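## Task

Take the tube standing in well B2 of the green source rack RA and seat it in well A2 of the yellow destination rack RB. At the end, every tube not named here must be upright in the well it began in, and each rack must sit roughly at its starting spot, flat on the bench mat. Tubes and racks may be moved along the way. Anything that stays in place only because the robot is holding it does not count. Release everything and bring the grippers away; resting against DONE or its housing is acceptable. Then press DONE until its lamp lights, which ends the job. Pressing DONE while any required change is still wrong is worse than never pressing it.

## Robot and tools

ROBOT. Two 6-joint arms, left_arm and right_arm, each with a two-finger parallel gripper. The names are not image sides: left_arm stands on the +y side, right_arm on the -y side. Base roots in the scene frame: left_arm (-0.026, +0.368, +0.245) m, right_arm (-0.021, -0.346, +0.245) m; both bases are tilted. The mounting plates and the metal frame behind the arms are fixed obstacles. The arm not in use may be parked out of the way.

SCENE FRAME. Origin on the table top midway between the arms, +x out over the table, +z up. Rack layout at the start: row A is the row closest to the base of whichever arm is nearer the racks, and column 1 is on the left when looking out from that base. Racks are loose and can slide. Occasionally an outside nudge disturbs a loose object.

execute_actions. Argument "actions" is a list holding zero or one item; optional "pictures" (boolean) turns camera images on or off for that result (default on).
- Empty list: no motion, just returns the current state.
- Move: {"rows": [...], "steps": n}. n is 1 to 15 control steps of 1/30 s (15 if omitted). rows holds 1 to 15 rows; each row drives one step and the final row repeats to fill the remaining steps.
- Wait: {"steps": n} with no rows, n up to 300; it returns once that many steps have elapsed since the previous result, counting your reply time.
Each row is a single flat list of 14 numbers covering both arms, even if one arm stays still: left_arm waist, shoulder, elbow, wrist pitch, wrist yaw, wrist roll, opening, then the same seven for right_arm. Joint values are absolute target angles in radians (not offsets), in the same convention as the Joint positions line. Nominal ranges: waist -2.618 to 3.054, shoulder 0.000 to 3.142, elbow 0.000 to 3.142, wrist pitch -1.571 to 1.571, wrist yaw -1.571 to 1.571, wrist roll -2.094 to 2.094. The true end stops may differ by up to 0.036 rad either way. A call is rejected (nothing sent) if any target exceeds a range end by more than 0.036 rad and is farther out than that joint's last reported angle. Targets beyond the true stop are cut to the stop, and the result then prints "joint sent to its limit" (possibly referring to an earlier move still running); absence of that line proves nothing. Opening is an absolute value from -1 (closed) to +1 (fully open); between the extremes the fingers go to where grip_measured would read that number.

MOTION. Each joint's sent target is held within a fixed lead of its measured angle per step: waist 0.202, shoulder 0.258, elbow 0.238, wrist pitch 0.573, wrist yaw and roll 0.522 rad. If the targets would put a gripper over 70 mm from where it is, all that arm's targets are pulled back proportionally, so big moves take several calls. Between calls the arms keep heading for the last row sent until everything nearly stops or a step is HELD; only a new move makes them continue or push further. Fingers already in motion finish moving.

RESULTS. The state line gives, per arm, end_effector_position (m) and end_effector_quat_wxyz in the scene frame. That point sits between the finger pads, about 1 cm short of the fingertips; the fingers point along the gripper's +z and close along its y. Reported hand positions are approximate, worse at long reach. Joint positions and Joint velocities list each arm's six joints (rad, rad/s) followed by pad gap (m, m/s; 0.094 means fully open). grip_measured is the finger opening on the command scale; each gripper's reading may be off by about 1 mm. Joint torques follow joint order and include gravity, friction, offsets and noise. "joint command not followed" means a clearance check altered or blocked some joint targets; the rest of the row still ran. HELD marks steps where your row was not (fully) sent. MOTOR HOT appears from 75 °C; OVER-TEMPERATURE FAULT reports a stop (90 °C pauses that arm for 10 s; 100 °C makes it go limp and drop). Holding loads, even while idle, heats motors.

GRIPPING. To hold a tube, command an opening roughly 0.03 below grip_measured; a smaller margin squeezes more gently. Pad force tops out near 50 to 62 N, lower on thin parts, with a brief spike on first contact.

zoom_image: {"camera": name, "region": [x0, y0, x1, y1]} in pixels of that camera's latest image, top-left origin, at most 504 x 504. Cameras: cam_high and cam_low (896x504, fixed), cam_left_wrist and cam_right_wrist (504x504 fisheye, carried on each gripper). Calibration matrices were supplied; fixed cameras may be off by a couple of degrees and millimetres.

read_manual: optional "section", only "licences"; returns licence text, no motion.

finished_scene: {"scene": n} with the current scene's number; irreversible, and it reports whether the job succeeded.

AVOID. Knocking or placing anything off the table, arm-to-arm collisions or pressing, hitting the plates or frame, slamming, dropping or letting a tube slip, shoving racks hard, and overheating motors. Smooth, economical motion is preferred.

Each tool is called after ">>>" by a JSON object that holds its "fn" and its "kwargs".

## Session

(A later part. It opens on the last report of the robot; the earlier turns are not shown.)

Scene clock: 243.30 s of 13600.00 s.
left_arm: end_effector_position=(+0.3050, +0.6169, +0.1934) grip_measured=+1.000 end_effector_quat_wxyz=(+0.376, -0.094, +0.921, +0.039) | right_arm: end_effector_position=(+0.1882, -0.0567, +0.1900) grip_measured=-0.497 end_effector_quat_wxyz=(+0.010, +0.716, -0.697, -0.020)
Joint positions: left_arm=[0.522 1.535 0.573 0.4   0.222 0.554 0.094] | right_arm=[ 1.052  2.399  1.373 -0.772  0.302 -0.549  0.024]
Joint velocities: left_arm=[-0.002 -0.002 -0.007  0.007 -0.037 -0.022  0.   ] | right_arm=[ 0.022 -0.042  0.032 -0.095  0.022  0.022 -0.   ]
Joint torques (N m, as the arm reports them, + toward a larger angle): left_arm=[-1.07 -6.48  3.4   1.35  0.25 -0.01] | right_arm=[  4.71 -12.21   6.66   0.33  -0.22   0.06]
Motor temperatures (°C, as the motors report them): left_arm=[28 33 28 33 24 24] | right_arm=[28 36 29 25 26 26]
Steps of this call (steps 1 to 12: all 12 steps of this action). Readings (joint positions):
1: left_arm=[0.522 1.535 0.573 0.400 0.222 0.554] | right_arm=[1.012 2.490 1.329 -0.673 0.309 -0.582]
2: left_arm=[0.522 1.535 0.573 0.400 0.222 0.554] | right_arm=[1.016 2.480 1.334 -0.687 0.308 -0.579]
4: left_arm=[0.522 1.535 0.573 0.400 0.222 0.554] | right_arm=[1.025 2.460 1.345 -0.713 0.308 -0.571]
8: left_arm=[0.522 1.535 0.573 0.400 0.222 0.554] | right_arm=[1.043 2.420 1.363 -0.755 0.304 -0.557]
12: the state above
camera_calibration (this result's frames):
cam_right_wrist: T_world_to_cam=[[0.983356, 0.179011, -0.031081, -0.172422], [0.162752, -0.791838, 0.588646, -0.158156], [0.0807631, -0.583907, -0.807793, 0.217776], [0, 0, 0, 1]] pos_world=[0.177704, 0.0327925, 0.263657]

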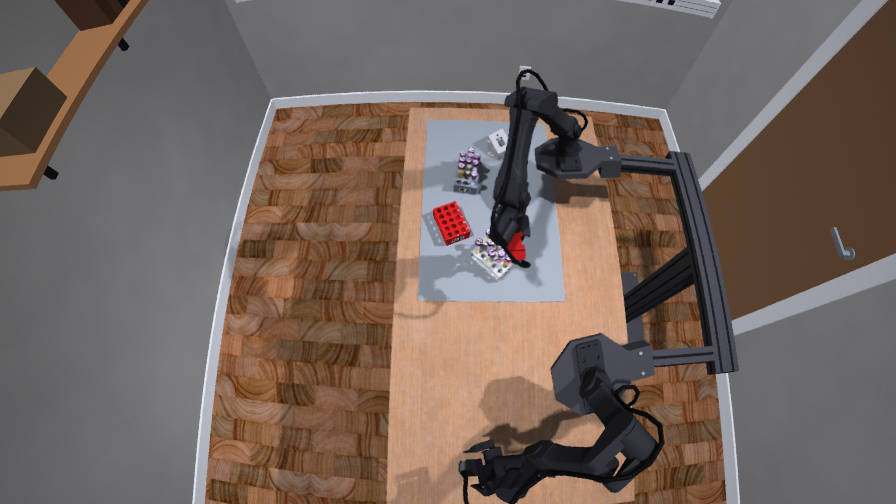

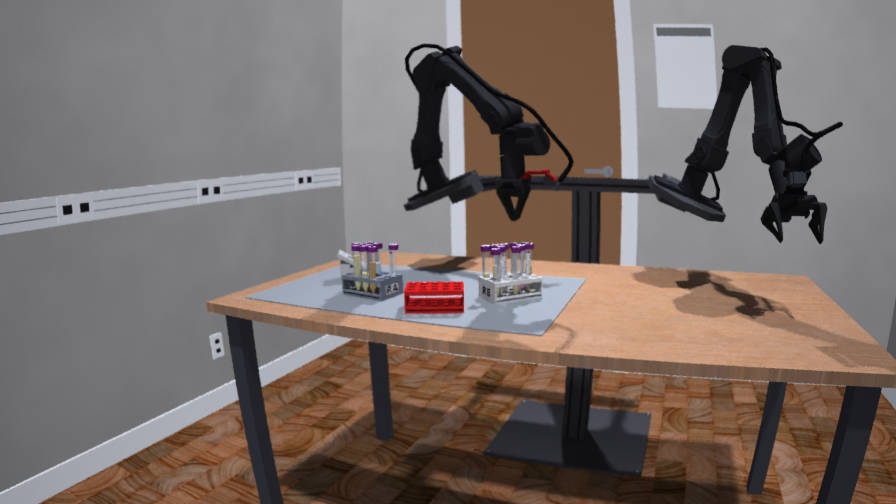

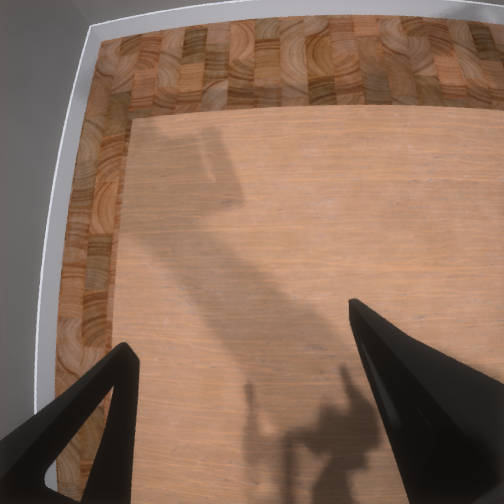

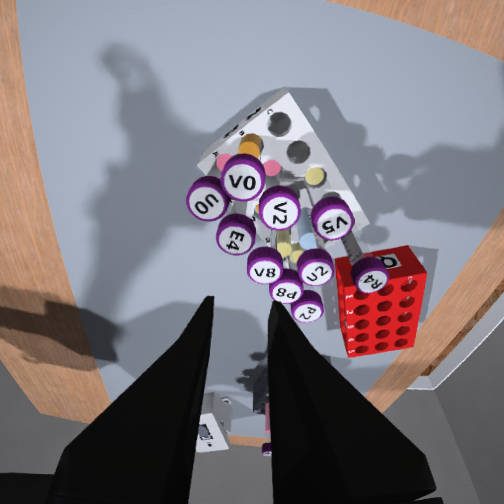

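>>> {"fn": "execute_actions", "kwargs": {"actions": [{"rows":[[0.522,1.535,0.573,0.4,0.222,0.554,1,1.046,2.38,1.375,-0.79,0.295,-0.545,-0.55],[0.522,1.535,0.573,0.4,0.222,0.554,1,1.03,2.37,1.362,-0.786,0.294,-0.542,-0.6],[0.522,1.535,0.573,0.4,0.222,0.554,1,1.005,2.352,1.345,-0.781,0.293,-0.538,-0.65],[0.522,1.535,0.573,0.4,0.222,0.554,1,0.971,2.328,1.324,-0.774,0.292,-0.532,-0.7],[0.522,1.535,0.573,0.4,0.222,0.554,1,0.93,2.298,1.30,-0.766,0.291,-0.524,-0.75],[0.522,1.535,0.573,0.4,0.222,0.554,1,0.883,2.262,1.271,-0.757,0.289,-0.514,-0.8],[0.522,1.535,0.573,0.4,0.222,0.554,1,0.83,2.222,1.24,-0.746,0.287,-0.504,-0.85],[0.522,1.535,0.573,0.4,0.222,0.554,1,0.772,2.178,1.205,-0.735,0.285,-0.492,-0.9],[0.522,1.535,0.573,0.4,0.222,0.554,1,0.71,2.13,1.168,-0.723,0.283,-0.479,-0.95],[0.522,1.535,0.573,0.4,0.222,0.554,1,0.646,2.08,1.129,-0.71,0.28,-0.466,-1],[0.522,1.535,0.573,0.4,0.222,0.554,1,0.578,2.028,1.089,-0.697,0.278,-0.452,-1],[0.522,1.535,0.573,0.4,0.222,0.554,1,0.509,1.974,1.047,-0.683,0.275,-0.438,-1],[0.522,1.535,0.573,0.4,0.222,0.554,1,0.438,1.92,1.005,-0.669,0.272,-0.424,-1],[0.522,1.535,0.573,0.4,0.222,0.554,1,0.366,1.864,0.962,-0.655,0.27,-0.409,-1],[0.522,1.535,0.573,0.4,0.222,0.554,1,0.294,1.807,0.918,-0.641,0.267,-0.394,-1]],"steps":15}], "pictures": false}}

>>> {"fn": "execute_actions", "kwargs": {"actions": [{"rows":[[0.522,1.535,0.573,0.4,0.222,0.554,1,0.222,1.751,0.875,-0.626,0.264,-0.38,-1],[0.522,1.535,0.573,0.4,0.222,0.554,1,0.151,1.696,0.833,-0.613,0.261,-0.365,-1],[0.522,1.535,0.573,0.4,0.222,0.554,1,0.082,1.642,0.791,-0.599,0.258,-0.351,-1],[0.522,1.535,0.573,0.4,0.222,0.554,1,0.014,1.589,0.75,-0.586,0.255,-0.337,-1],[0.522,1.535,0.573,0.4,0.222,0.554,1,-0.051,1.538,0.712,-0.573,0.252,-0.324,-1],[0.522,1.535,0.573,0.4,0.222,0.554,1,-0.111,1.491,0.675,-0.561,0.249,-0.312,-1],[0.522,1.535,0.573,0.4,0.222,0.554,1,-0.167,1.448,0.642,-0.55,0.246,-0.301,-1],[0.522,1.535,0.573,0.4,0.222,0.554,1,-0.218,1.407,0.611,-0.538,0.243,-0.29,-1],[0.522,1.535,0.573,0.4,0.222,0.554,1,-0.264,1.372,0.584,-0.525,0.24,-0.281,-1],[0.522,1.535,0.573,0.4,0.222,0.554,1,-0.305,1.341,0.562,-0.51,0.236,-0.273,-1],[0.522,1.535,0.573,0.4,0.222,0.554,1,-0.341,1.317,0.545,-0.495,0.232,-0.266,-1],[0.522,1.535,0.573,0.4,0.222,0.554,1,-0.373,1.3,0.532,-0.478,0.228,-0.26,-1],[0.522,1.535,0.573,0.4,0.222,0.554,1,-0.402,1.291,0.523,-0.458,0.223,-0.255,-1],[0.522,1.535,0.573,0.4,0.222,0.554,1,-0.428,1.292,0.519,-0.435,0.218,-0.251,-1],[0.522,1.535,0.573,0.4,0.222,0.554,1,-0.452,1.303,0.52,-0.409,0.212,-0.248,-1]],"steps":15}], "pictures": false}}

>>> {"fn": "execute_actions", "kwargs": {"actions": [{"rows":[[0.522,1.535,0.573,0.4,0.222,0.554,1,-0.475,1.322,0.525,-0.38,0.205,-0.246,-1],[0.522,1.535,0.573,0.4,0.222,0.554,1,-0.497,1.348,0.531,-0.348,0.198,-0.245,-1],[0.522,1.535,0.573,0.4,0.222,0.554,1,-0.519,1.38,0.538,-0.314,0.191,-0.245,-1],[0.522,1.535,0.573,0.4,0.222,0.554,1,-0.541,1.415,0.545,-0.279,0.184,-0.245,-1],[0.522,1.535,0.573,0.4,0.222,0.554,1,-0.562,1.452,0.552,-0.244,0.177,-0.245,-1],[0.522,1.535,0.573,0.4,0.222,0.554,1,-0.582,1.49,0.559,-0.21,0.17,-0.245,-1],[0.522,1.535,0.573,0.4,0.222,0.554,1,-0.601,1.527,0.565,-0.179,0.163,-0.245,-1],[0.522,1.535,0.573,0.4,0.222,0.554,1,-0.619,1.562,0.571,-0.152,0.156,-0.245,-1],[0.522,1.535,0.573,0.4,0.222,0.554,1,-0.635,1.593,0.576,-0.13,0.15,-0.245,-1],[0.522,1.535,0.573,0.4,0.222,0.554,1,-0.648,1.619,0.58,-0.114,0.146,-0.245,-1],[0.522,1.535,0.573,0.4,0.222,0.554,1,-0.658,1.639,0.582,-0.104,0.143,-0.245,-1],[0.522,1.535,0.573,0.4,0.222,0.554,1,-0.664,1.651,0.583,-0.099,0.141,-0.245,-1],[0.522,1.535,0.573,0.4,0.222,0.554,1,-0.666,1.656,0.583,-0.098,0.141,-0.245,-1]],"steps":15}], "pictures": false}}

>>> {"fn": "execute_actions", "kwargs": {"actions": [{"steps":9}]}}

>>> {"fn": "zoom_image", "kwargs": {"camera": "cam_right_wrist", "region": [140,140,380,340]}}

>>> {"fn": "zoom_image", "kwargs": {"camera": "cam_high", "region": [420,130,550,290]}}

Scene clock: 276.73 s of 13600.00 s.
left_arm: end_effector_position=(+0.3050, +0.6169, +0.1934) grip_measured=+1.000 end_effector_quat_wxyz=(+0.376, -0.094, +0.921, +0.039) | right_arm: end_effector_position=(+0.2777, -0.2655, +0.1840) grip_measured=-0.997 end_effector_quat_wxyz=(-0.020, -0.398, +0.915, +0.063)
Joint positions: left_arm=[0.522 1.535 0.573 0.4   0.222 0.554 0.094] | right_arm=[ 0.405  1.928  1.021 -0.667  0.281 -0.454  0.   ]
Joint velocities: left_arm=[ 0.002 -0.012 -0.002 -0.022 -0.095 -0.037  0.   ] | right_arm=[-2.23  -1.746 -1.253  0.447  0.066  0.388 -0.001]
Joint torques (N m, as the arm reports them, + toward a larger angle): left_arm=[-1.07 -6.43  3.36  1.33  0.24  0.  ] | right_arm=[ 4.89 -9.71  2.3  -0.08 -0.25  0.03]
Motor temperatures (°C, as the motors report them): left_arm=[28 34 28 33 24 24] | right_arm=[29 38 30 25 26 26]
Steps of this call (steps 1 to 30: the robot went on to your last target; steps 31 to 130: nothing new was sent; then 28.60 s passed at rest; steps 131 to 145: all 15 steps of this action). Readings (joint positions):
131: left_arm=[0.522 1.535 0.573 0.400 0.222 0.554] | right_arm=[1.052 2.399 1.374 -0.790 0.301 -0.544]
132: left_arm=[0.522 1.535 0.573 0.400 0.222 0.554] | right_arm=[1.051 2.399 1.374 -0.790 0.300 -0.544]
134: left_arm=[0.522 1.535 0.573 0.400 0.222 0.554] | right_arm=[1.035 2.388 1.361 -0.783 0.297 -0.543]
138: left_arm=[0.522 1.535 0.573 0.400 0.222 0.554] | right_arm=[0.901 2.286 1.265 -0.760 0.285 -0.527]
145: the state above

Scene clock: 277.23 s of 13600.00 s.
left_arm: end_effector_position=(+0.3050, +0.6169, +0.1934) grip_measured=+1.000 end_effector_quat_wxyz=(+0.376, -0.094, +0.921, +0.039) | right_arm: end_effector_position=(+0.1666, -0.4763, +0.1700) grip_measured=-0.997 end_effector_quat_wxyz=(-0.026, +0.100, +0.995, +0.006)
Joint positions: left_arm=[0.522 1.535 0.573 0.4   0.222 0.554 0.094] | right_arm=[-0.408  1.318  0.535 -0.512  0.25  -0.28   0.   ]
Joint velocities: left_arm=[-0.022  0.012  0.002  0.037 -0.066  0.037  0.   ] | right_arm=[-0.716 -0.017 -0.125  0.418 -0.125  0.198 -0.   ]
Joint torques (N m, as the arm reports them, + toward a larger angle): left_arm=[-1.08 -6.46  3.39  1.35  0.25 -0.02] | right_arm=[ 0.86 -6.28  3.64  0.87 -0.17  0.04]
Motor temperatures (°C, as the motors report them): left_arm=[28 34 28 33 24 24] | right_arm=[29 38 30 25 26 26]
Steps of this call (steps 1 to 15: all 15 steps of this action). Readings (joint positions):
1: left_arm=[0.522 1.535 0.573 0.400 0.222 0.554] | right_arm=[0.325 1.867 0.978 -0.652 0.281 -0.441]
2: left_arm=[0.522 1.535 0.573 0.400 0.222 0.554] | right_arm=[0.248 1.807 0.934 -0.638 0.281 -0.426]
4: left_arm=[0.522 1.535 0.573 0.400 0.222 0.554] | right_arm=[0.101 1.693 0.848 -0.614 0.281 -0.398]
8: left_arm=[0.522 1.535 0.573 0.400 0.222 0.554] | right_arm=[-0.145 1.494 0.685 -0.579 0.275 -0.346]
15: the state above

Scene clock: 277.73 s of 13600.00 s.
left_arm: end_effector_position=(+0.3050, +0.6169, +0.1934) grip_measured=+1.000 end_effector_quat_wxyz=(+0.376, -0.094, +0.921, +0.039) | right_arm: end_effector_position=(+0.1619, -0.5189, +0.0998) grip_measured=-0.997 end_effector_quat_wxyz=(-0.024, +0.235, +0.972, +0.007)
Joint positions: left_arm=[0.522 1.535 0.573 0.4   0.222 0.554 0.094] | right_arm=[-0.659  1.647  0.559 -0.155  0.165 -0.252  0.   ]
Joint velocities: left_arm=[-0.012 -0.012  0.007 -0.037  0.051 -0.081  0.   ] | right_arm=[-0.042  0.076  0.002  0.227 -0.11   0.007 -0.   ]
Joint torques (N m, as the arm reports them, + toward a larger angle): left_arm=[-1.05 -6.46  3.37  1.35  0.22 -0.01] | right_arm=[ 0.36 -6.7   4.69  0.8  -0.2   0.06]
Motor temperatures (°C, as the motors report them): left_arm=[28 34 28 33 24 24] | right_arm=[29 38 30 25 26 26]
Steps of this call (steps 1 to 15: all 15 steps of this action). Readings (joint positions):
1: left_arm=[0.522 1.535 0.573 0.400 0.222 0.554] | right_arm=[-0.432 1.318 0.532 -0.493 0.244 -0.275]
2: left_arm=[0.522 1.535 0.573 0.400 0.222 0.554] | right_arm=[-0.455 1.321 0.532 -0.473 0.237 -0.270]
4: left_arm=[0.522 1.535 0.573 0.400 0.222 0.554] | right_arm=[-0.498 1.347 0.532 -0.412 0.224 -0.263]
8: left_arm=[0.522 1.535 0.573 0.400 0.222 0.554] | right_arm=[-0.580 1.487 0.542 -0.288 0.197 -0.256]
15: the state above

Scene clock: 278.03 s of 13600.00 s.
left_arm: end_effector_position=(+0.3050, +0.6169, +0.1934) grip_measured=+1.000 end_effector_quat_wxyz=(+0.376, -0.094, +0.921, +0.039) | right_arm: end_effector_position=(+0.1698, -0.5233, +0.0993) grip_measured=-0.997 end_effector_quat_wxyz=(-0.006, +0.238, +0.971, +0.003)
Joint positions: left_arm=[0.522 1.535 0.573 0.4   0.222 0.554 0.094] | right_arm=[-0.66   1.648  0.559 -0.118  0.154 -0.251  0.   ]
Joint velocities: left_arm=[ 0.012 -0.017 -0.002 -0.081  0.037  0.037  0.   ] | right_arm=[-0.007 -0.007 -0.017 -0.022  0.007  0.081 -0.   ]
Joint torques (N m, as the arm reports them, + toward a larger angle): left_arm=[-1.07 -6.51  3.37  1.34  0.25  0.  ] | right_arm=[ 0.32 -6.3   4.77  0.77 -0.16  0.05]
Motor temperatures (°C, as the motors report them): left_arm=[28 34 28 33 24 24] | right_arm=[29 38 30 25 26 26]
Steps of this call (steps 1 to 9: the robot went on to your last target). Readings (joint positions):
1: left_arm=[0.522 1.535 0.573 0.400 0.222 0.554] | right_arm=[-0.660 1.648 0.559 -0.148 0.163 -0.251]
2: left_arm=[0.522 1.535 0.573 0.400 0.222 0.554] | right_arm=[-0.660 1.648 0.559 -0.141 0.160 -0.251]
4: left_arm=[0.522 1.535 0.573 0.400 0.222 0.554] | right_arm=[-0.660 1.648 0.559 -0.129 0.157 -0.251]
8: left_arm=[0.522 1.535 0.573 0.400 0.222 0.554] | right_arm=[-0.660 1.648 0.559 -0.119 0.154 -0.251]
9: the state above
camera_calibration (this result's frames):
cam_right_wrist: T_world_to_cam=[[-0.322275, -0.946635, 0.00461808, -0.444512], [-0.745181, 0.256694, 0.615478, 0.228913], [-0.583818, 0.194912, -0.788141, 0.391965], [0, 0, 0, 1]] pos_world=[0.256163, -0.55595, 0.170086]

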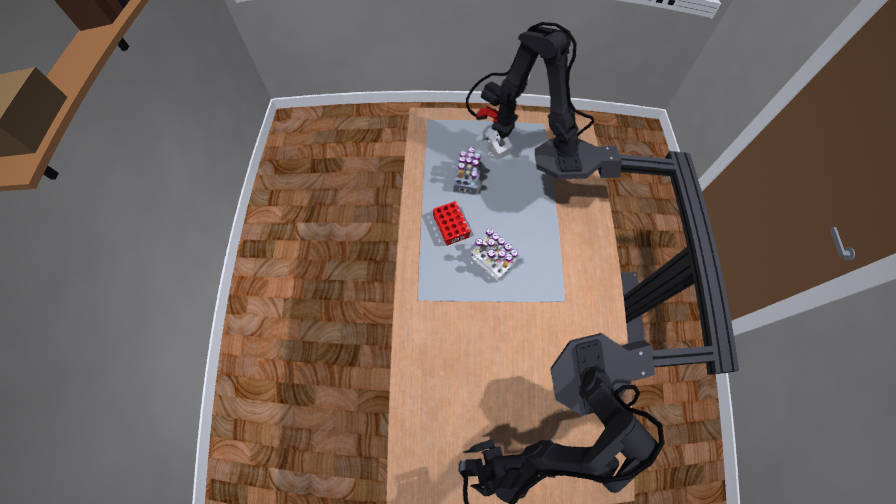

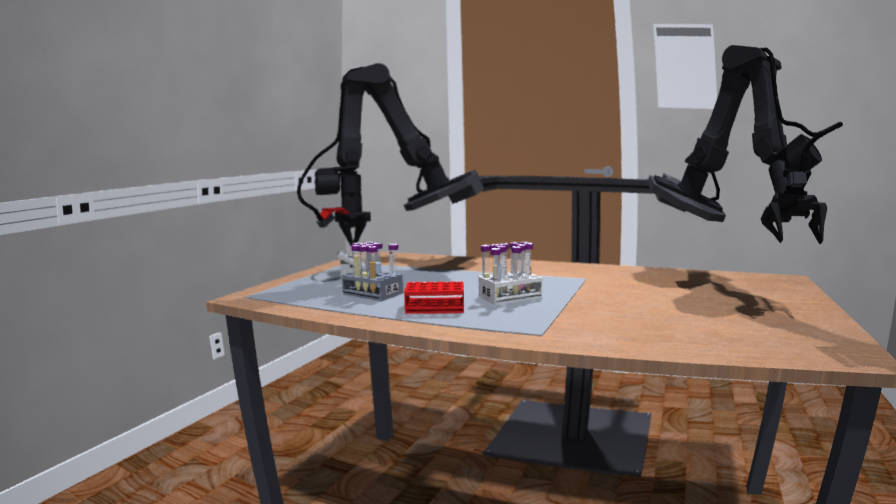

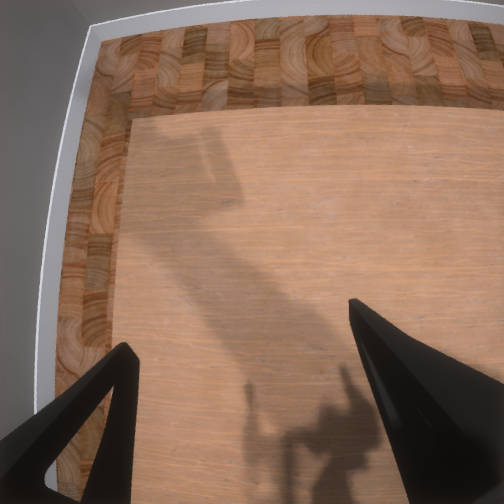

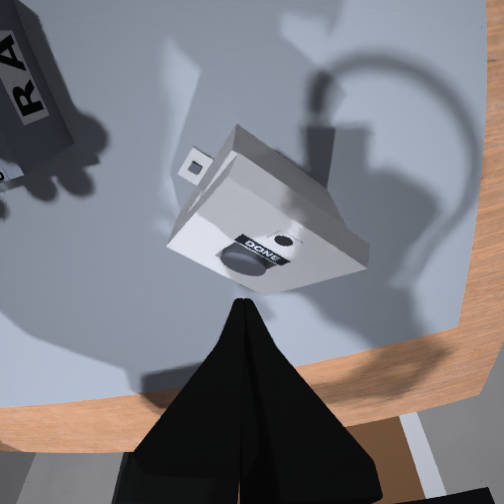

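Region (140, 140, 380, 340) of cam_right_wrist's 504x504 image, scaled by 2.100, with more detail than that image has.

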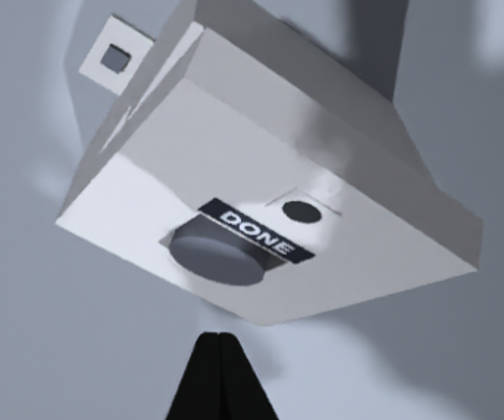

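Region (420, 130, 550, 290) of cam_high's 896x504 image, scaled by 3.150, with more detail than that image has; it fills the left 410 columns of this view, and the rest is white.

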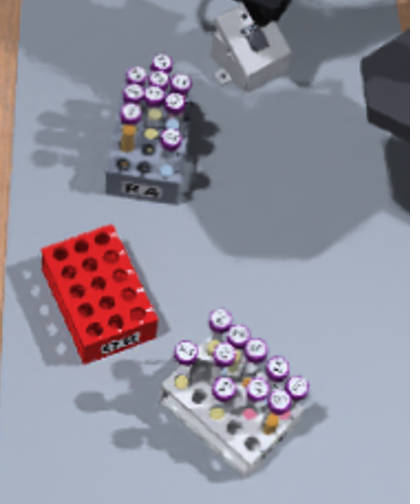

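>>> {"fn": "execute_actions", "kwargs": {"actions": []}}

Scene clock: 289.43 s of 13600.00 s.
left_arm: end_effector_position=(+0.3050, +0.6169, +0.1934) grip_measured=+1.000 end_effector_quat_wxyz=(+0.376, -0.094, +0.921, +0.039) | right_arm: end_effector_position=(+0.1708, -0.5239, +0.0993) grip_measured=-0.997 end_effector_quat_wxyz=(-0.004, +0.239, +0.971, +0.003)
Joint positions: left_arm=[0.522 1.535 0.573 0.4   0.222 0.554 0.094] | right_arm=[-0.66   1.648  0.559 -0.113  0.152 -0.251  0.   ]
Joint velocities: left_arm=[ 0.012  0.002  0.012 -0.066  0.022 -0.007  0.   ] | right_arm=[-0.017 -0.002  0.002 -0.037 -0.154  0.007  0.   ]
Joint torques (N m, as the arm reports them, + toward a larger angle): left_arm=[-1.12 -6.42  3.38  1.33  0.24 -0.01] | right_arm=[ 0.35 -6.35  4.77  0.77 -0.16  0.07]
Motor temperatures (°C, as the motors report them): left_arm=[28 34 28 33 24 24] | right_arm=[28 36 29 25 26 26]
Steps of this call (steps 1 to 30: the robot went on to your last target; steps 31 to 90: nothing new was sent; then 8.40 s passed at rest). Readings (joint positions):
1: left_arm=[0.522 1.535 0.573 0.400 0.222 0.554] | right_arm=[-0.660 1.648 0.559 -0.116 0.153 -0.251]
2: left_arm=[0.522 1.535 0.573 0.400 0.222 0.554] | right_arm=[-0.660 1.648 0.559 -0.116 0.153 -0.251]
4: left_arm=[0.522 1.535 0.573 0.400 0.222 0.554] | right_arm=[-0.660 1.648 0.559 -0.114 0.153 -0.251]
8: left_arm=[0.522 1.535 0.573 0.400 0.222 0.554] | right_arm=[-0.660 1.648 0.559 -0.113 0.152 -0.251]
90: the state above
All arms were judged still, so your last target was given up. Only a new action makes them travel on or press farther. Fingers that are still opening or closing keep moving.
camera_calibration (this result's frames):
cam_right_wrist: T_world_to_cam=[[-0.322974, -0.946395, 0.00499992, -0.444498], [-0.747684, 0.258392, 0.611721, 0.231514], [-0.580221, 0.193832, -0.791058, 0.391768], [0, 0, 0, 1]] pos_world=[0.25685, -0.556429, 0.170512]

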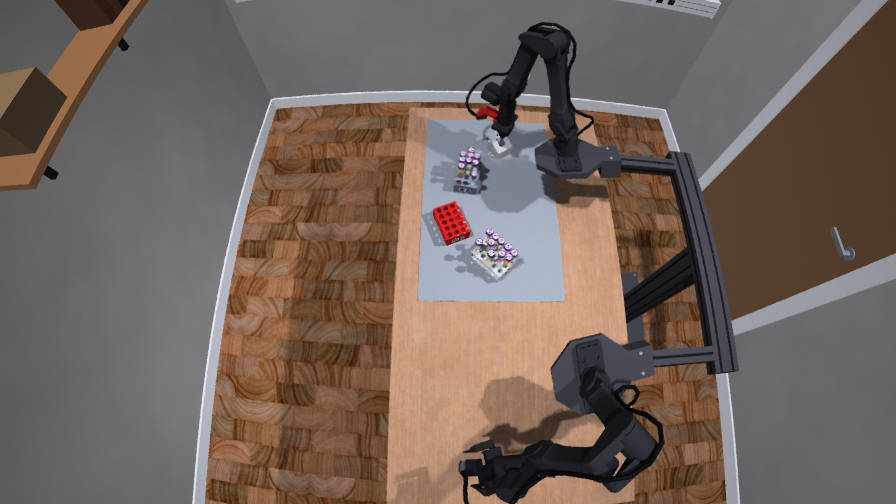

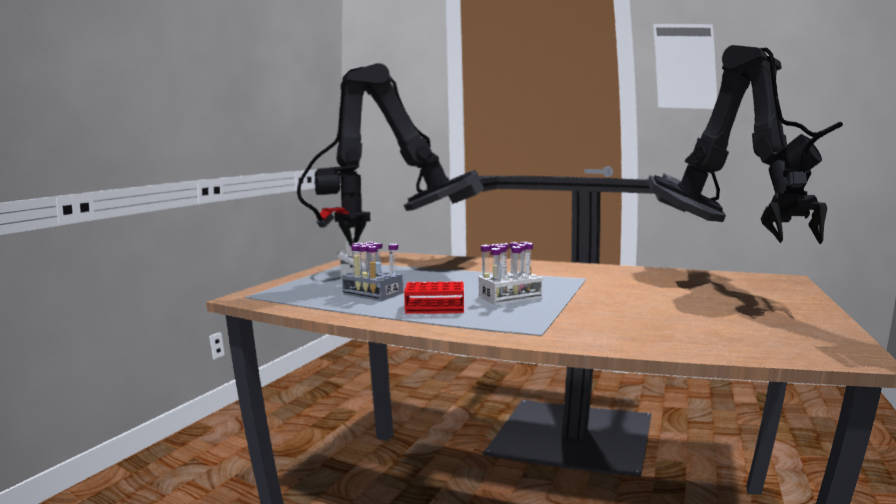

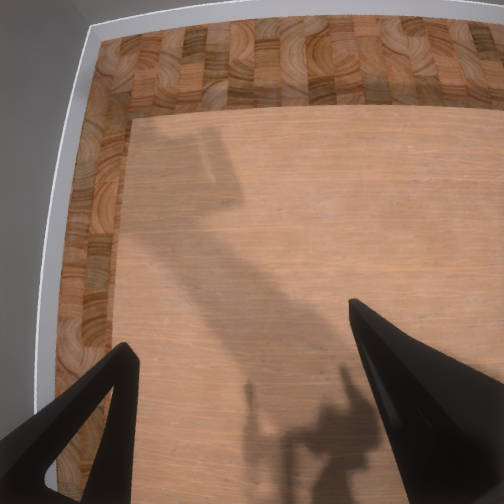

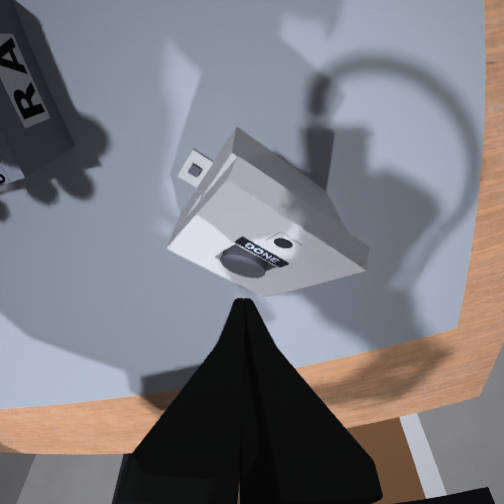

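>>> {"fn": "execute_actions", "kwargs": {"actions": [{"rows":[[0.522,1.535,0.573,0.4,0.222,0.554,1,-0.664,1.66,0.565,-0.095,0.148,-0.251,-1],[0.522,1.535,0.573,0.4,0.222,0.554,1,-0.666,1.672,0.565,-0.083,0.148,-0.251,-1],[0.522,1.535,0.573,0.4,0.222,0.554,1,-0.668,1.684,0.565,-0.071,0.148,-0.251,-1],[0.522,1.535,0.573,0.4,0.222,0.554,1,-0.670,1.696,0.565,-0.059,0.148,-0.251,-1],[0.522,1.535,0.573,0.4,0.222,0.554,1,-0.672,1.708,0.565,-0.047,0.148,-0.251,-1],[0.522,1.535,0.573,0.4,0.222,0.554,1,-0.674,1.72,0.565,-0.035,0.148,-0.251,-1],[0.522,1.535,0.573,0.4,0.222,0.554,1,-0.676,1.732,0.565,-0.023,0.148,-0.251,-1],[0.522,1.535,0.573,0.4,0.222,0.554,1,-0.678,1.744,0.565,-0.011,0.148,-0.251,-1],[0.522,1.535,0.573,0.4,0.222,0.554,1,-0.680,1.755,0.565,0.002,0.148,-0.251,-1],[0.522,1.535,0.573,0.4,0.222,0.554,1,-0.681,1.764,0.565,0.013,0.148,-0.251,-1]],"steps":15}]}}

>>> {"fn": "execute_actions", "kwargs": {"actions": [{"steps":10}]}}

Scene clock: 298.07 s of 13600.00 s.
left_arm: end_effector_position=(+0.3050, +0.6169, +0.1934) grip_measured=+1.000 end_effector_quat_wxyz=(+0.376, -0.094, +0.921, +0.039) | right_arm: end_effector_position=(+0.1671, -0.5214, +0.0780) grip_measured=-0.997 end_effector_quat_wxyz=(-0.011, +0.243, +0.970, +0.004)
Joint positions: left_arm=[0.522 1.535 0.573 0.4   0.222 0.554 0.094] | right_arm=[-0.673  1.753  0.559 -0.019  0.152 -0.251  0.   ]
Joint velocities: left_arm=[ 0.002  0.002 -0.002  0.007 -0.007 -0.007  0.   ] | right_arm=[-0.002  0.007 -0.012  0.081  0.037  0.007 -0.   ]
Joint torques (N m, as the arm reports them, + toward a larger angle): left_arm=[-1.06 -6.42  3.37  1.34  0.24 -0.01] | right_arm=[ 0.24 -6.41  2.7   0.69 -0.09  0.  ]
Motor temperatures (°C, as the motors report them): left_arm=[28 34 28 33 24 24] | right_arm=[28 36 29 25 26 26]
Steps of this call (steps 1 to 90: nothing new was sent; then 5.13 s passed at rest; steps 91 to 105: all 15 steps of this action). Readings (joint positions):
91: left_arm=[0.522 1.535 0.573 0.400 0.222 0.554] | right_arm=[-0.660 1.648 0.559 -0.113 0.152 -0.251]
92: left_arm=[0.522 1.535 0.573 0.400 0.222 0.554] | right_arm=[-0.660 1.649 0.559 -0.111 0.152 -0.251]
94: left_arm=[0.522 1.535 0.573 0.400 0.222 0.554] | right_arm=[-0.660 1.660 0.559 -0.098 0.152 -0.251]
98: left_arm=[0.522 1.535 0.573 0.400 0.222 0.554] | right_arm=[-0.664 1.709 0.559 -0.064 0.152 -0.251]
105: the state above
camera_calibration (this result's frames):
cam_right_wrist: T_world_to_cam=[[-0.33249, -0.943098, 0.00406715, -0.439864], [-0.736892, 0.262478, 0.622972, 0.240595], [-0.588592, 0.204135, -0.782233, 0.378381], [0, 0, 0, 1]] pos_world=[0.253755, -0.555227, 0.147887]

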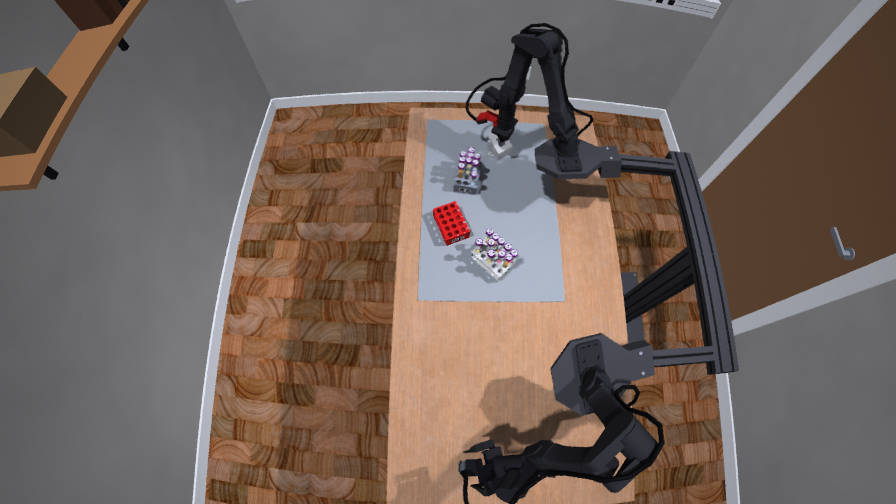

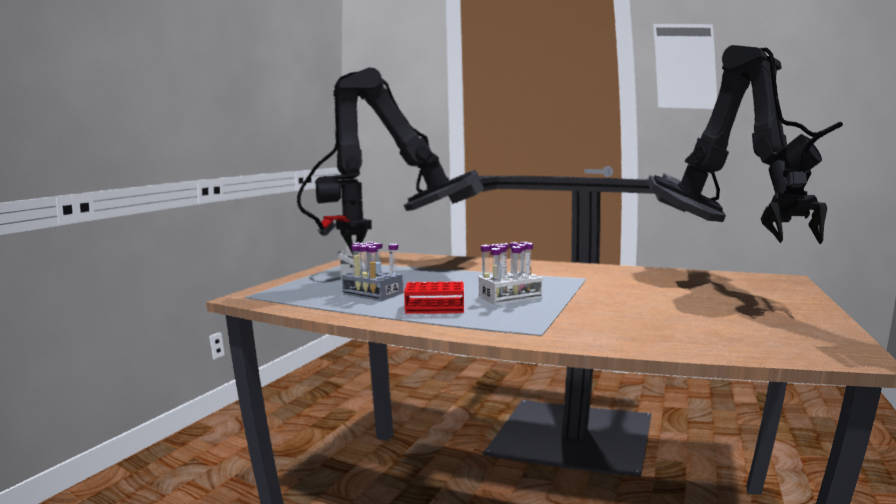

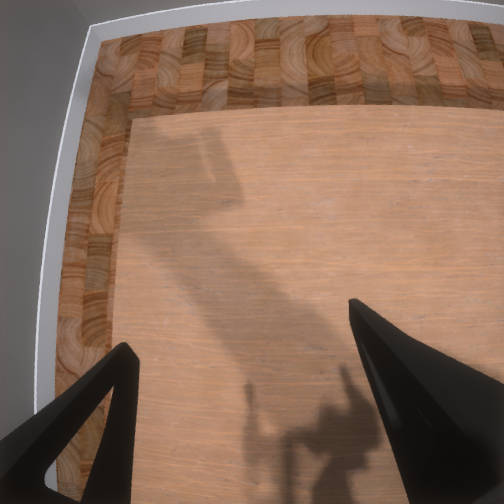

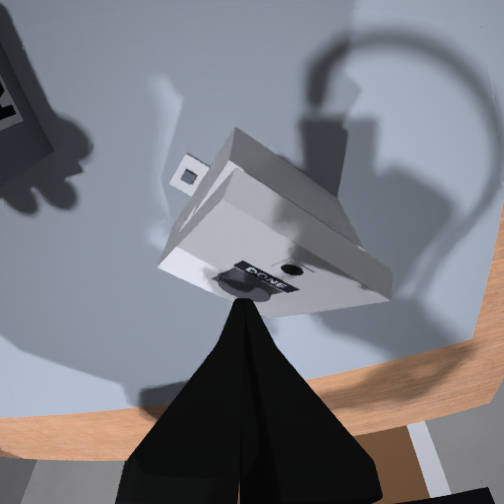

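Scene clock: 298.40 s of 13600.00 s.
left_arm: end_effector_position=(+0.3050, +0.6169, +0.1934) grip_measured=+1.000 end_effector_quat_wxyz=(+0.376, -0.094, +0.921, +0.039) | right_arm: end_effector_position=(+0.1700, -0.5241, +0.0779) grip_measured=-0.997 end_effector_quat_wxyz=(-0.004, +0.245, +0.970, -0.000)
Joint positions: left_arm=[0.522 1.535 0.573 0.4   0.222 0.554 0.094] | right_arm=[-0.673  1.753  0.559 -0.003  0.152 -0.251  0.   ]
Joint velocities: left_arm=[-0.007 -0.002  0.007 -0.007  0.037 -0.066  0.   ] | right_arm=[-0.002 -0.022 -0.027 -0.007 -0.051  0.022 -0.001]
Joint torques (N m, as the arm reports them, + toward a larger angle): left_arm=[-1.1  -6.45  3.42  1.35  0.24 -0.01] | right_arm=[ 0.23 -6.43  2.71  0.79 -0.08 -0.01]
Motor temperatures (°C, as the motors report them): left_arm=[28 34 28 33 24 24] | right_arm=[28 36 29 25 26 26]
Steps of this call (steps 1 to 10: the robot went on to your last target). Readings (joint positions):
1: left_arm=[0.522 1.535 0.573 0.400 0.222 0.554] | right_arm=[-0.673 1.753 0.559 -0.015 0.152 -0.251]
2: left_arm=[0.522 1.535 0.573 0.400 0.222 0.554] | right_arm=[-0.673 1.753 0.559 -0.012 0.152 -0.251]
4: left_arm=[0.522 1.535 0.573 0.400 0.222 0.554] | right_arm=[-0.673 1.753 0.559 -0.008 0.152 -0.251]
8: left_arm=[0.522 1.535 0.573 0.400 0.222 0.554] | right_arm=[-0.673 1.753 0.559 -0.004 0.152 -0.251]
10: the state above
camera_calibration (this result's frames):
cam_right_wrist: T_world_to_cam=[[-0.33481, -0.942229, 0.0103262, -0.441058], [-0.743441, 0.270874, 0.611492, 0.249884], [-0.578963, 0.197057, -0.791183, 0.375942], [0, 0, 0, 1]] pos_world=[0.25576, -0.557346, 0.149191]

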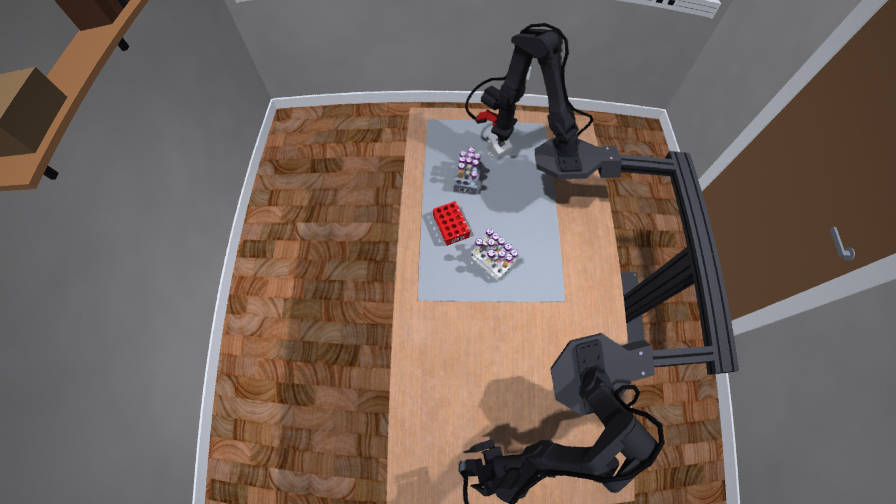

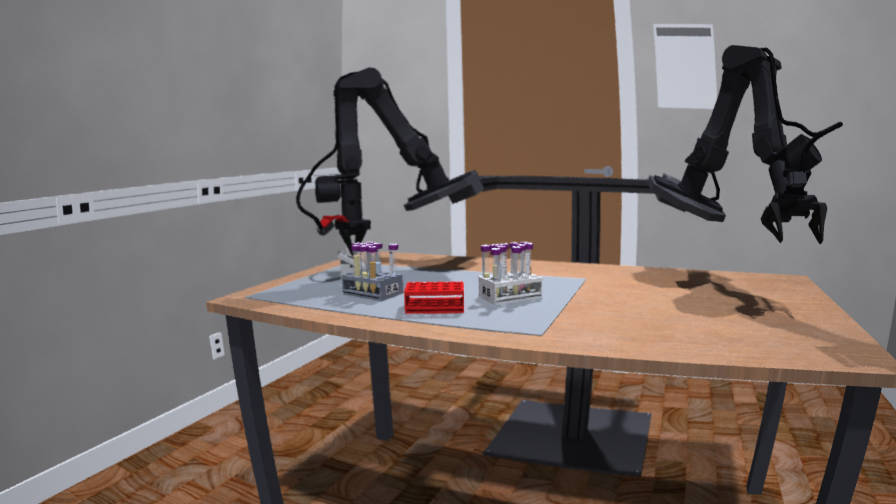

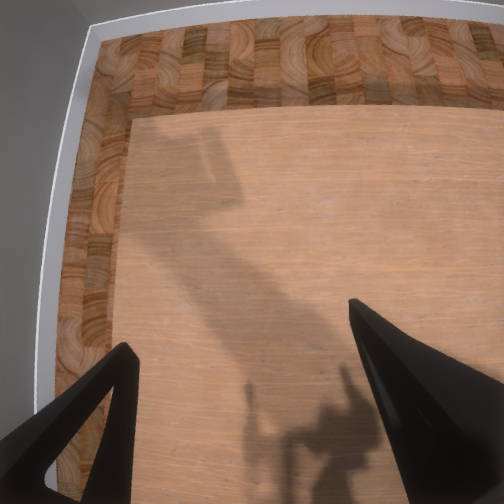

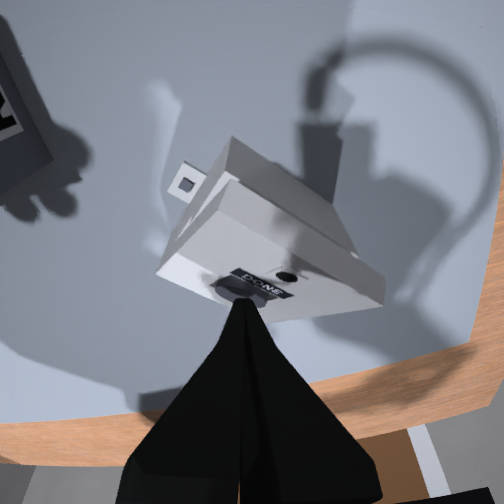

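>>> {"fn": "zoom_image", "kwargs": {"camera": "cam_right_wrist", "region": [170,230,330,350]}}

>>> {"fn": "zoom_image", "kwargs": {"camera": "cam_low", "region": [300,200,420,290]}}

Region (170, 230, 330, 350) of cam_right_wrist's 504x504 image, scaled by 3.150, with more detail than that image has; it fills the top 378 rows of this view, and the rest is white.

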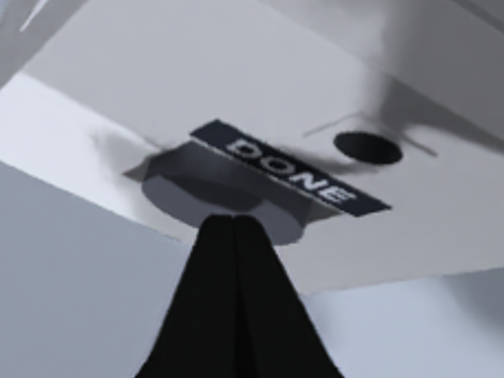

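Region (300, 200, 420, 290) of cam_low's 896x504 image, scaled by 4.200, with more detail than that image has; it fills the top 378 rows of this view, and the rest is white.

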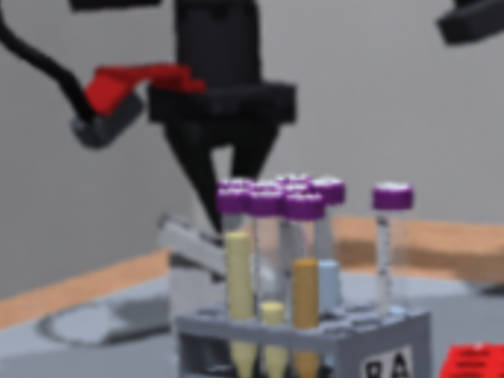

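>>> {"fn": "execute_actions", "kwargs": {"actions": [{"rows":[[0.522,1.535,0.573,0.4,0.222,0.554,1,-0.681,1.77,0.565,0.018,0.148,-0.251,-1],[0.522,1.535,0.573,0.4,0.222,0.554,1,-0.682,1.776,0.565,0.024,0.148,-0.251,-1],[0.522,1.535,0.573,0.4,0.222,0.554,1,-0.682,1.782,0.565,0.030,0.148,-0.251,-1],[0.522,1.535,0.573,0.4,0.222,0.554,1,-0.683,1.788,0.565,0.036,0.148,-0.251,-1],[0.522,1.535,0.573,0.4,0.222,0.554,1,-0.684,1.794,0.565,0.042,0.148,-0.251,-1],[0.522,1.535,0.573,0.4,0.222,0.554,1,-0.685,1.80,0.565,0.048,0.148,-0.251,-1],[0.522,1.535,0.573,0.4,0.222,0.554,1,-0.686,1.806,0.565,0.054,0.148,-0.251,-1],[0.522,1.535,0.573,0.4,0.222,0.554,1,-0.687,1.812,0.565,0.060,0.148,-0.251,-1],[0.522,1.535,0.573,0.4,0.222,0.554,1,-0.688,1.818,0.565,0.066,0.148,-0.251,-1],[0.522,1.535,0.573,0.4,0.222,0.554,1,-0.689,1.824,0.565,0.072,0.148,-0.251,-1],[0.522,1.535,0.573,0.4,0.222,0.554,1,-0.690,1.83,0.565,0.078,0.148,-0.251,-1],[0.522,1.535,0.573,0.4,0.222,0.554,1,-0.691,1.836,0.565,0.082,0.148,-0.251,-1],[0.522,1.535,0.573,0.4,0.222,0.554,1,-0.692,1.842,0.565,0.086,0.148,-0.251,-1]],"steps":15}]}}

>>> {"fn": "execute_actions", "kwargs": {"actions": [{"steps":8}]}}

Scene clock: 313.40 s of 13600.00 s.
left_arm: end_effector_position=(+0.3050, +0.6169, +0.1934) grip_measured=+1.000 end_effector_quat_wxyz=(+0.376, -0.094, +0.921, +0.039) | right_arm: end_effector_position=(+0.1634, -0.5174, +0.0644) grip_measured=-0.997 end_effector_quat_wxyz=(-0.017, +0.245, +0.969, +0.007)
Joint positions: left_arm=[0.522 1.535 0.573 0.4   0.222 0.554 0.094] | right_arm=[-0.679  1.821  0.559  0.035  0.151 -0.251  0.   ]
Joint velocities: left_arm=[-0.002 -0.007 -0.017 -0.007 -0.037 -0.007  0.   ] | right_arm=[-0.017  0.022 -0.007 -0.051 -0.007 -0.066 -0.   ]
Joint torques (N m, as the arm reports them, + toward a larger angle): no reading
Motor temperatures (°C, as the motors report them): left_arm=[28 34 28 33 24 24] | right_arm=[28 35 29 25 26 26]
The task's run ended inside this call: 2 steps that you had sent did not run.
Steps of this call (steps 1 to 30: the robot went on to your last target; steps 31 to 90: nothing new was sent; then 11.57 s passed at rest; steps 91 to 103: the first 13 steps of this action). Readings (joint positions):
91: left_arm=[0.522 1.535 0.573 0.400 0.222 0.554] | right_arm=[-0.673 1.753 0.559 -0.002 0.152 -0.251]
92: left_arm=[0.522 1.535 0.573 0.400 0.222 0.554] | right_arm=[-0.673 1.753 0.559 -0.000 0.152 -0.251]
94: left_arm=[0.522 1.535 0.573 0.400 0.222 0.554] | right_arm=[-0.673 1.759 0.559 0.008 0.152 -0.251]
98: left_arm=[0.522 1.535 0.573 0.400 0.222 0.554] | right_arm=[-0.673 1.783 0.559 0.023 0.152 -0.251]
103: left_arm=[0.522 1.535 0.573 0.400 0.222 0.554] | right_arm=[-0.677 1.813 0.559 0.034 0.152 -0.251]
camera_calibration (this result's frames):
cam_right_wrist: T_world_to_cam=[[-0.33595, -0.941879, -0.000833055, -0.435746], [-0.729153, 0.259514, 0.633236, 0.241838], [-0.596216, 0.213343, -0.773958, 0.37029], [0, 0, 0, 1]] pos_world=[0.250721, -0.552179, 0.133086]
The task's run has ended: the event that ends the task has happened.

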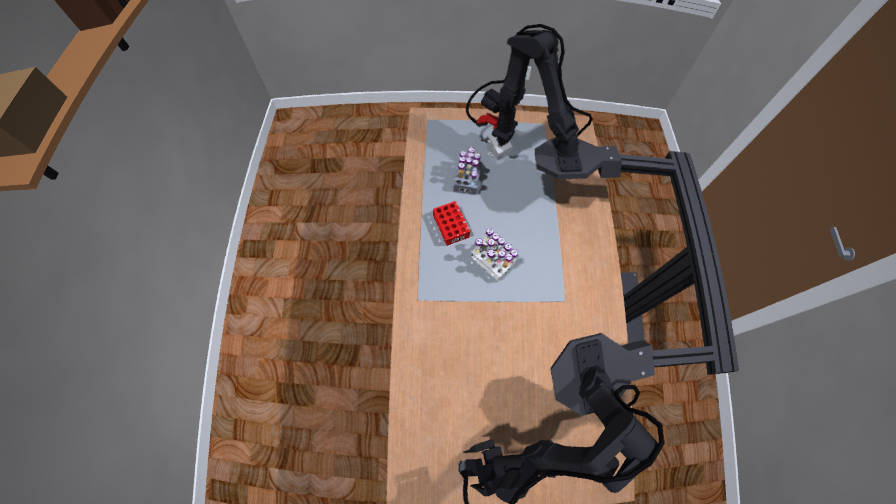

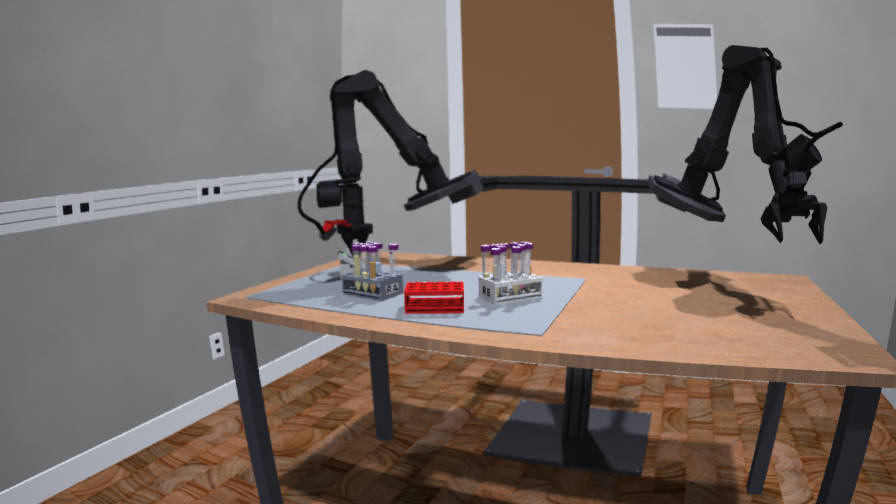

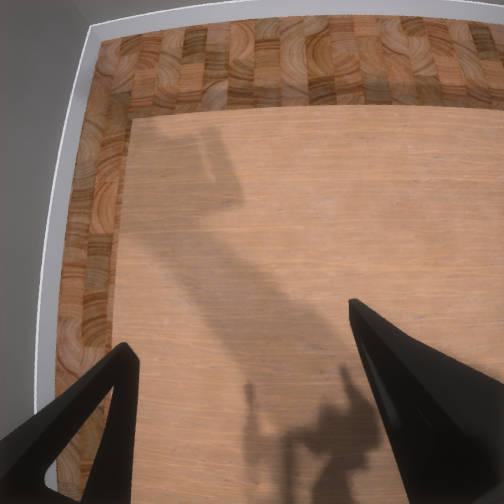

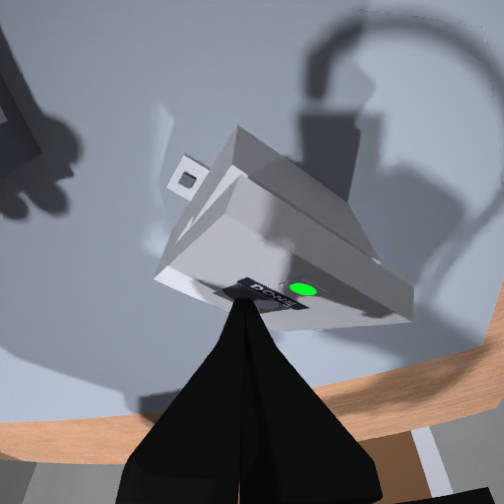

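The task's run has ended: the event that ends the task has happened. Episode already finished.

>>> {"fn": "finished_scene", "kwargs": {"scene": 2}}

The scene is finished: the task was done.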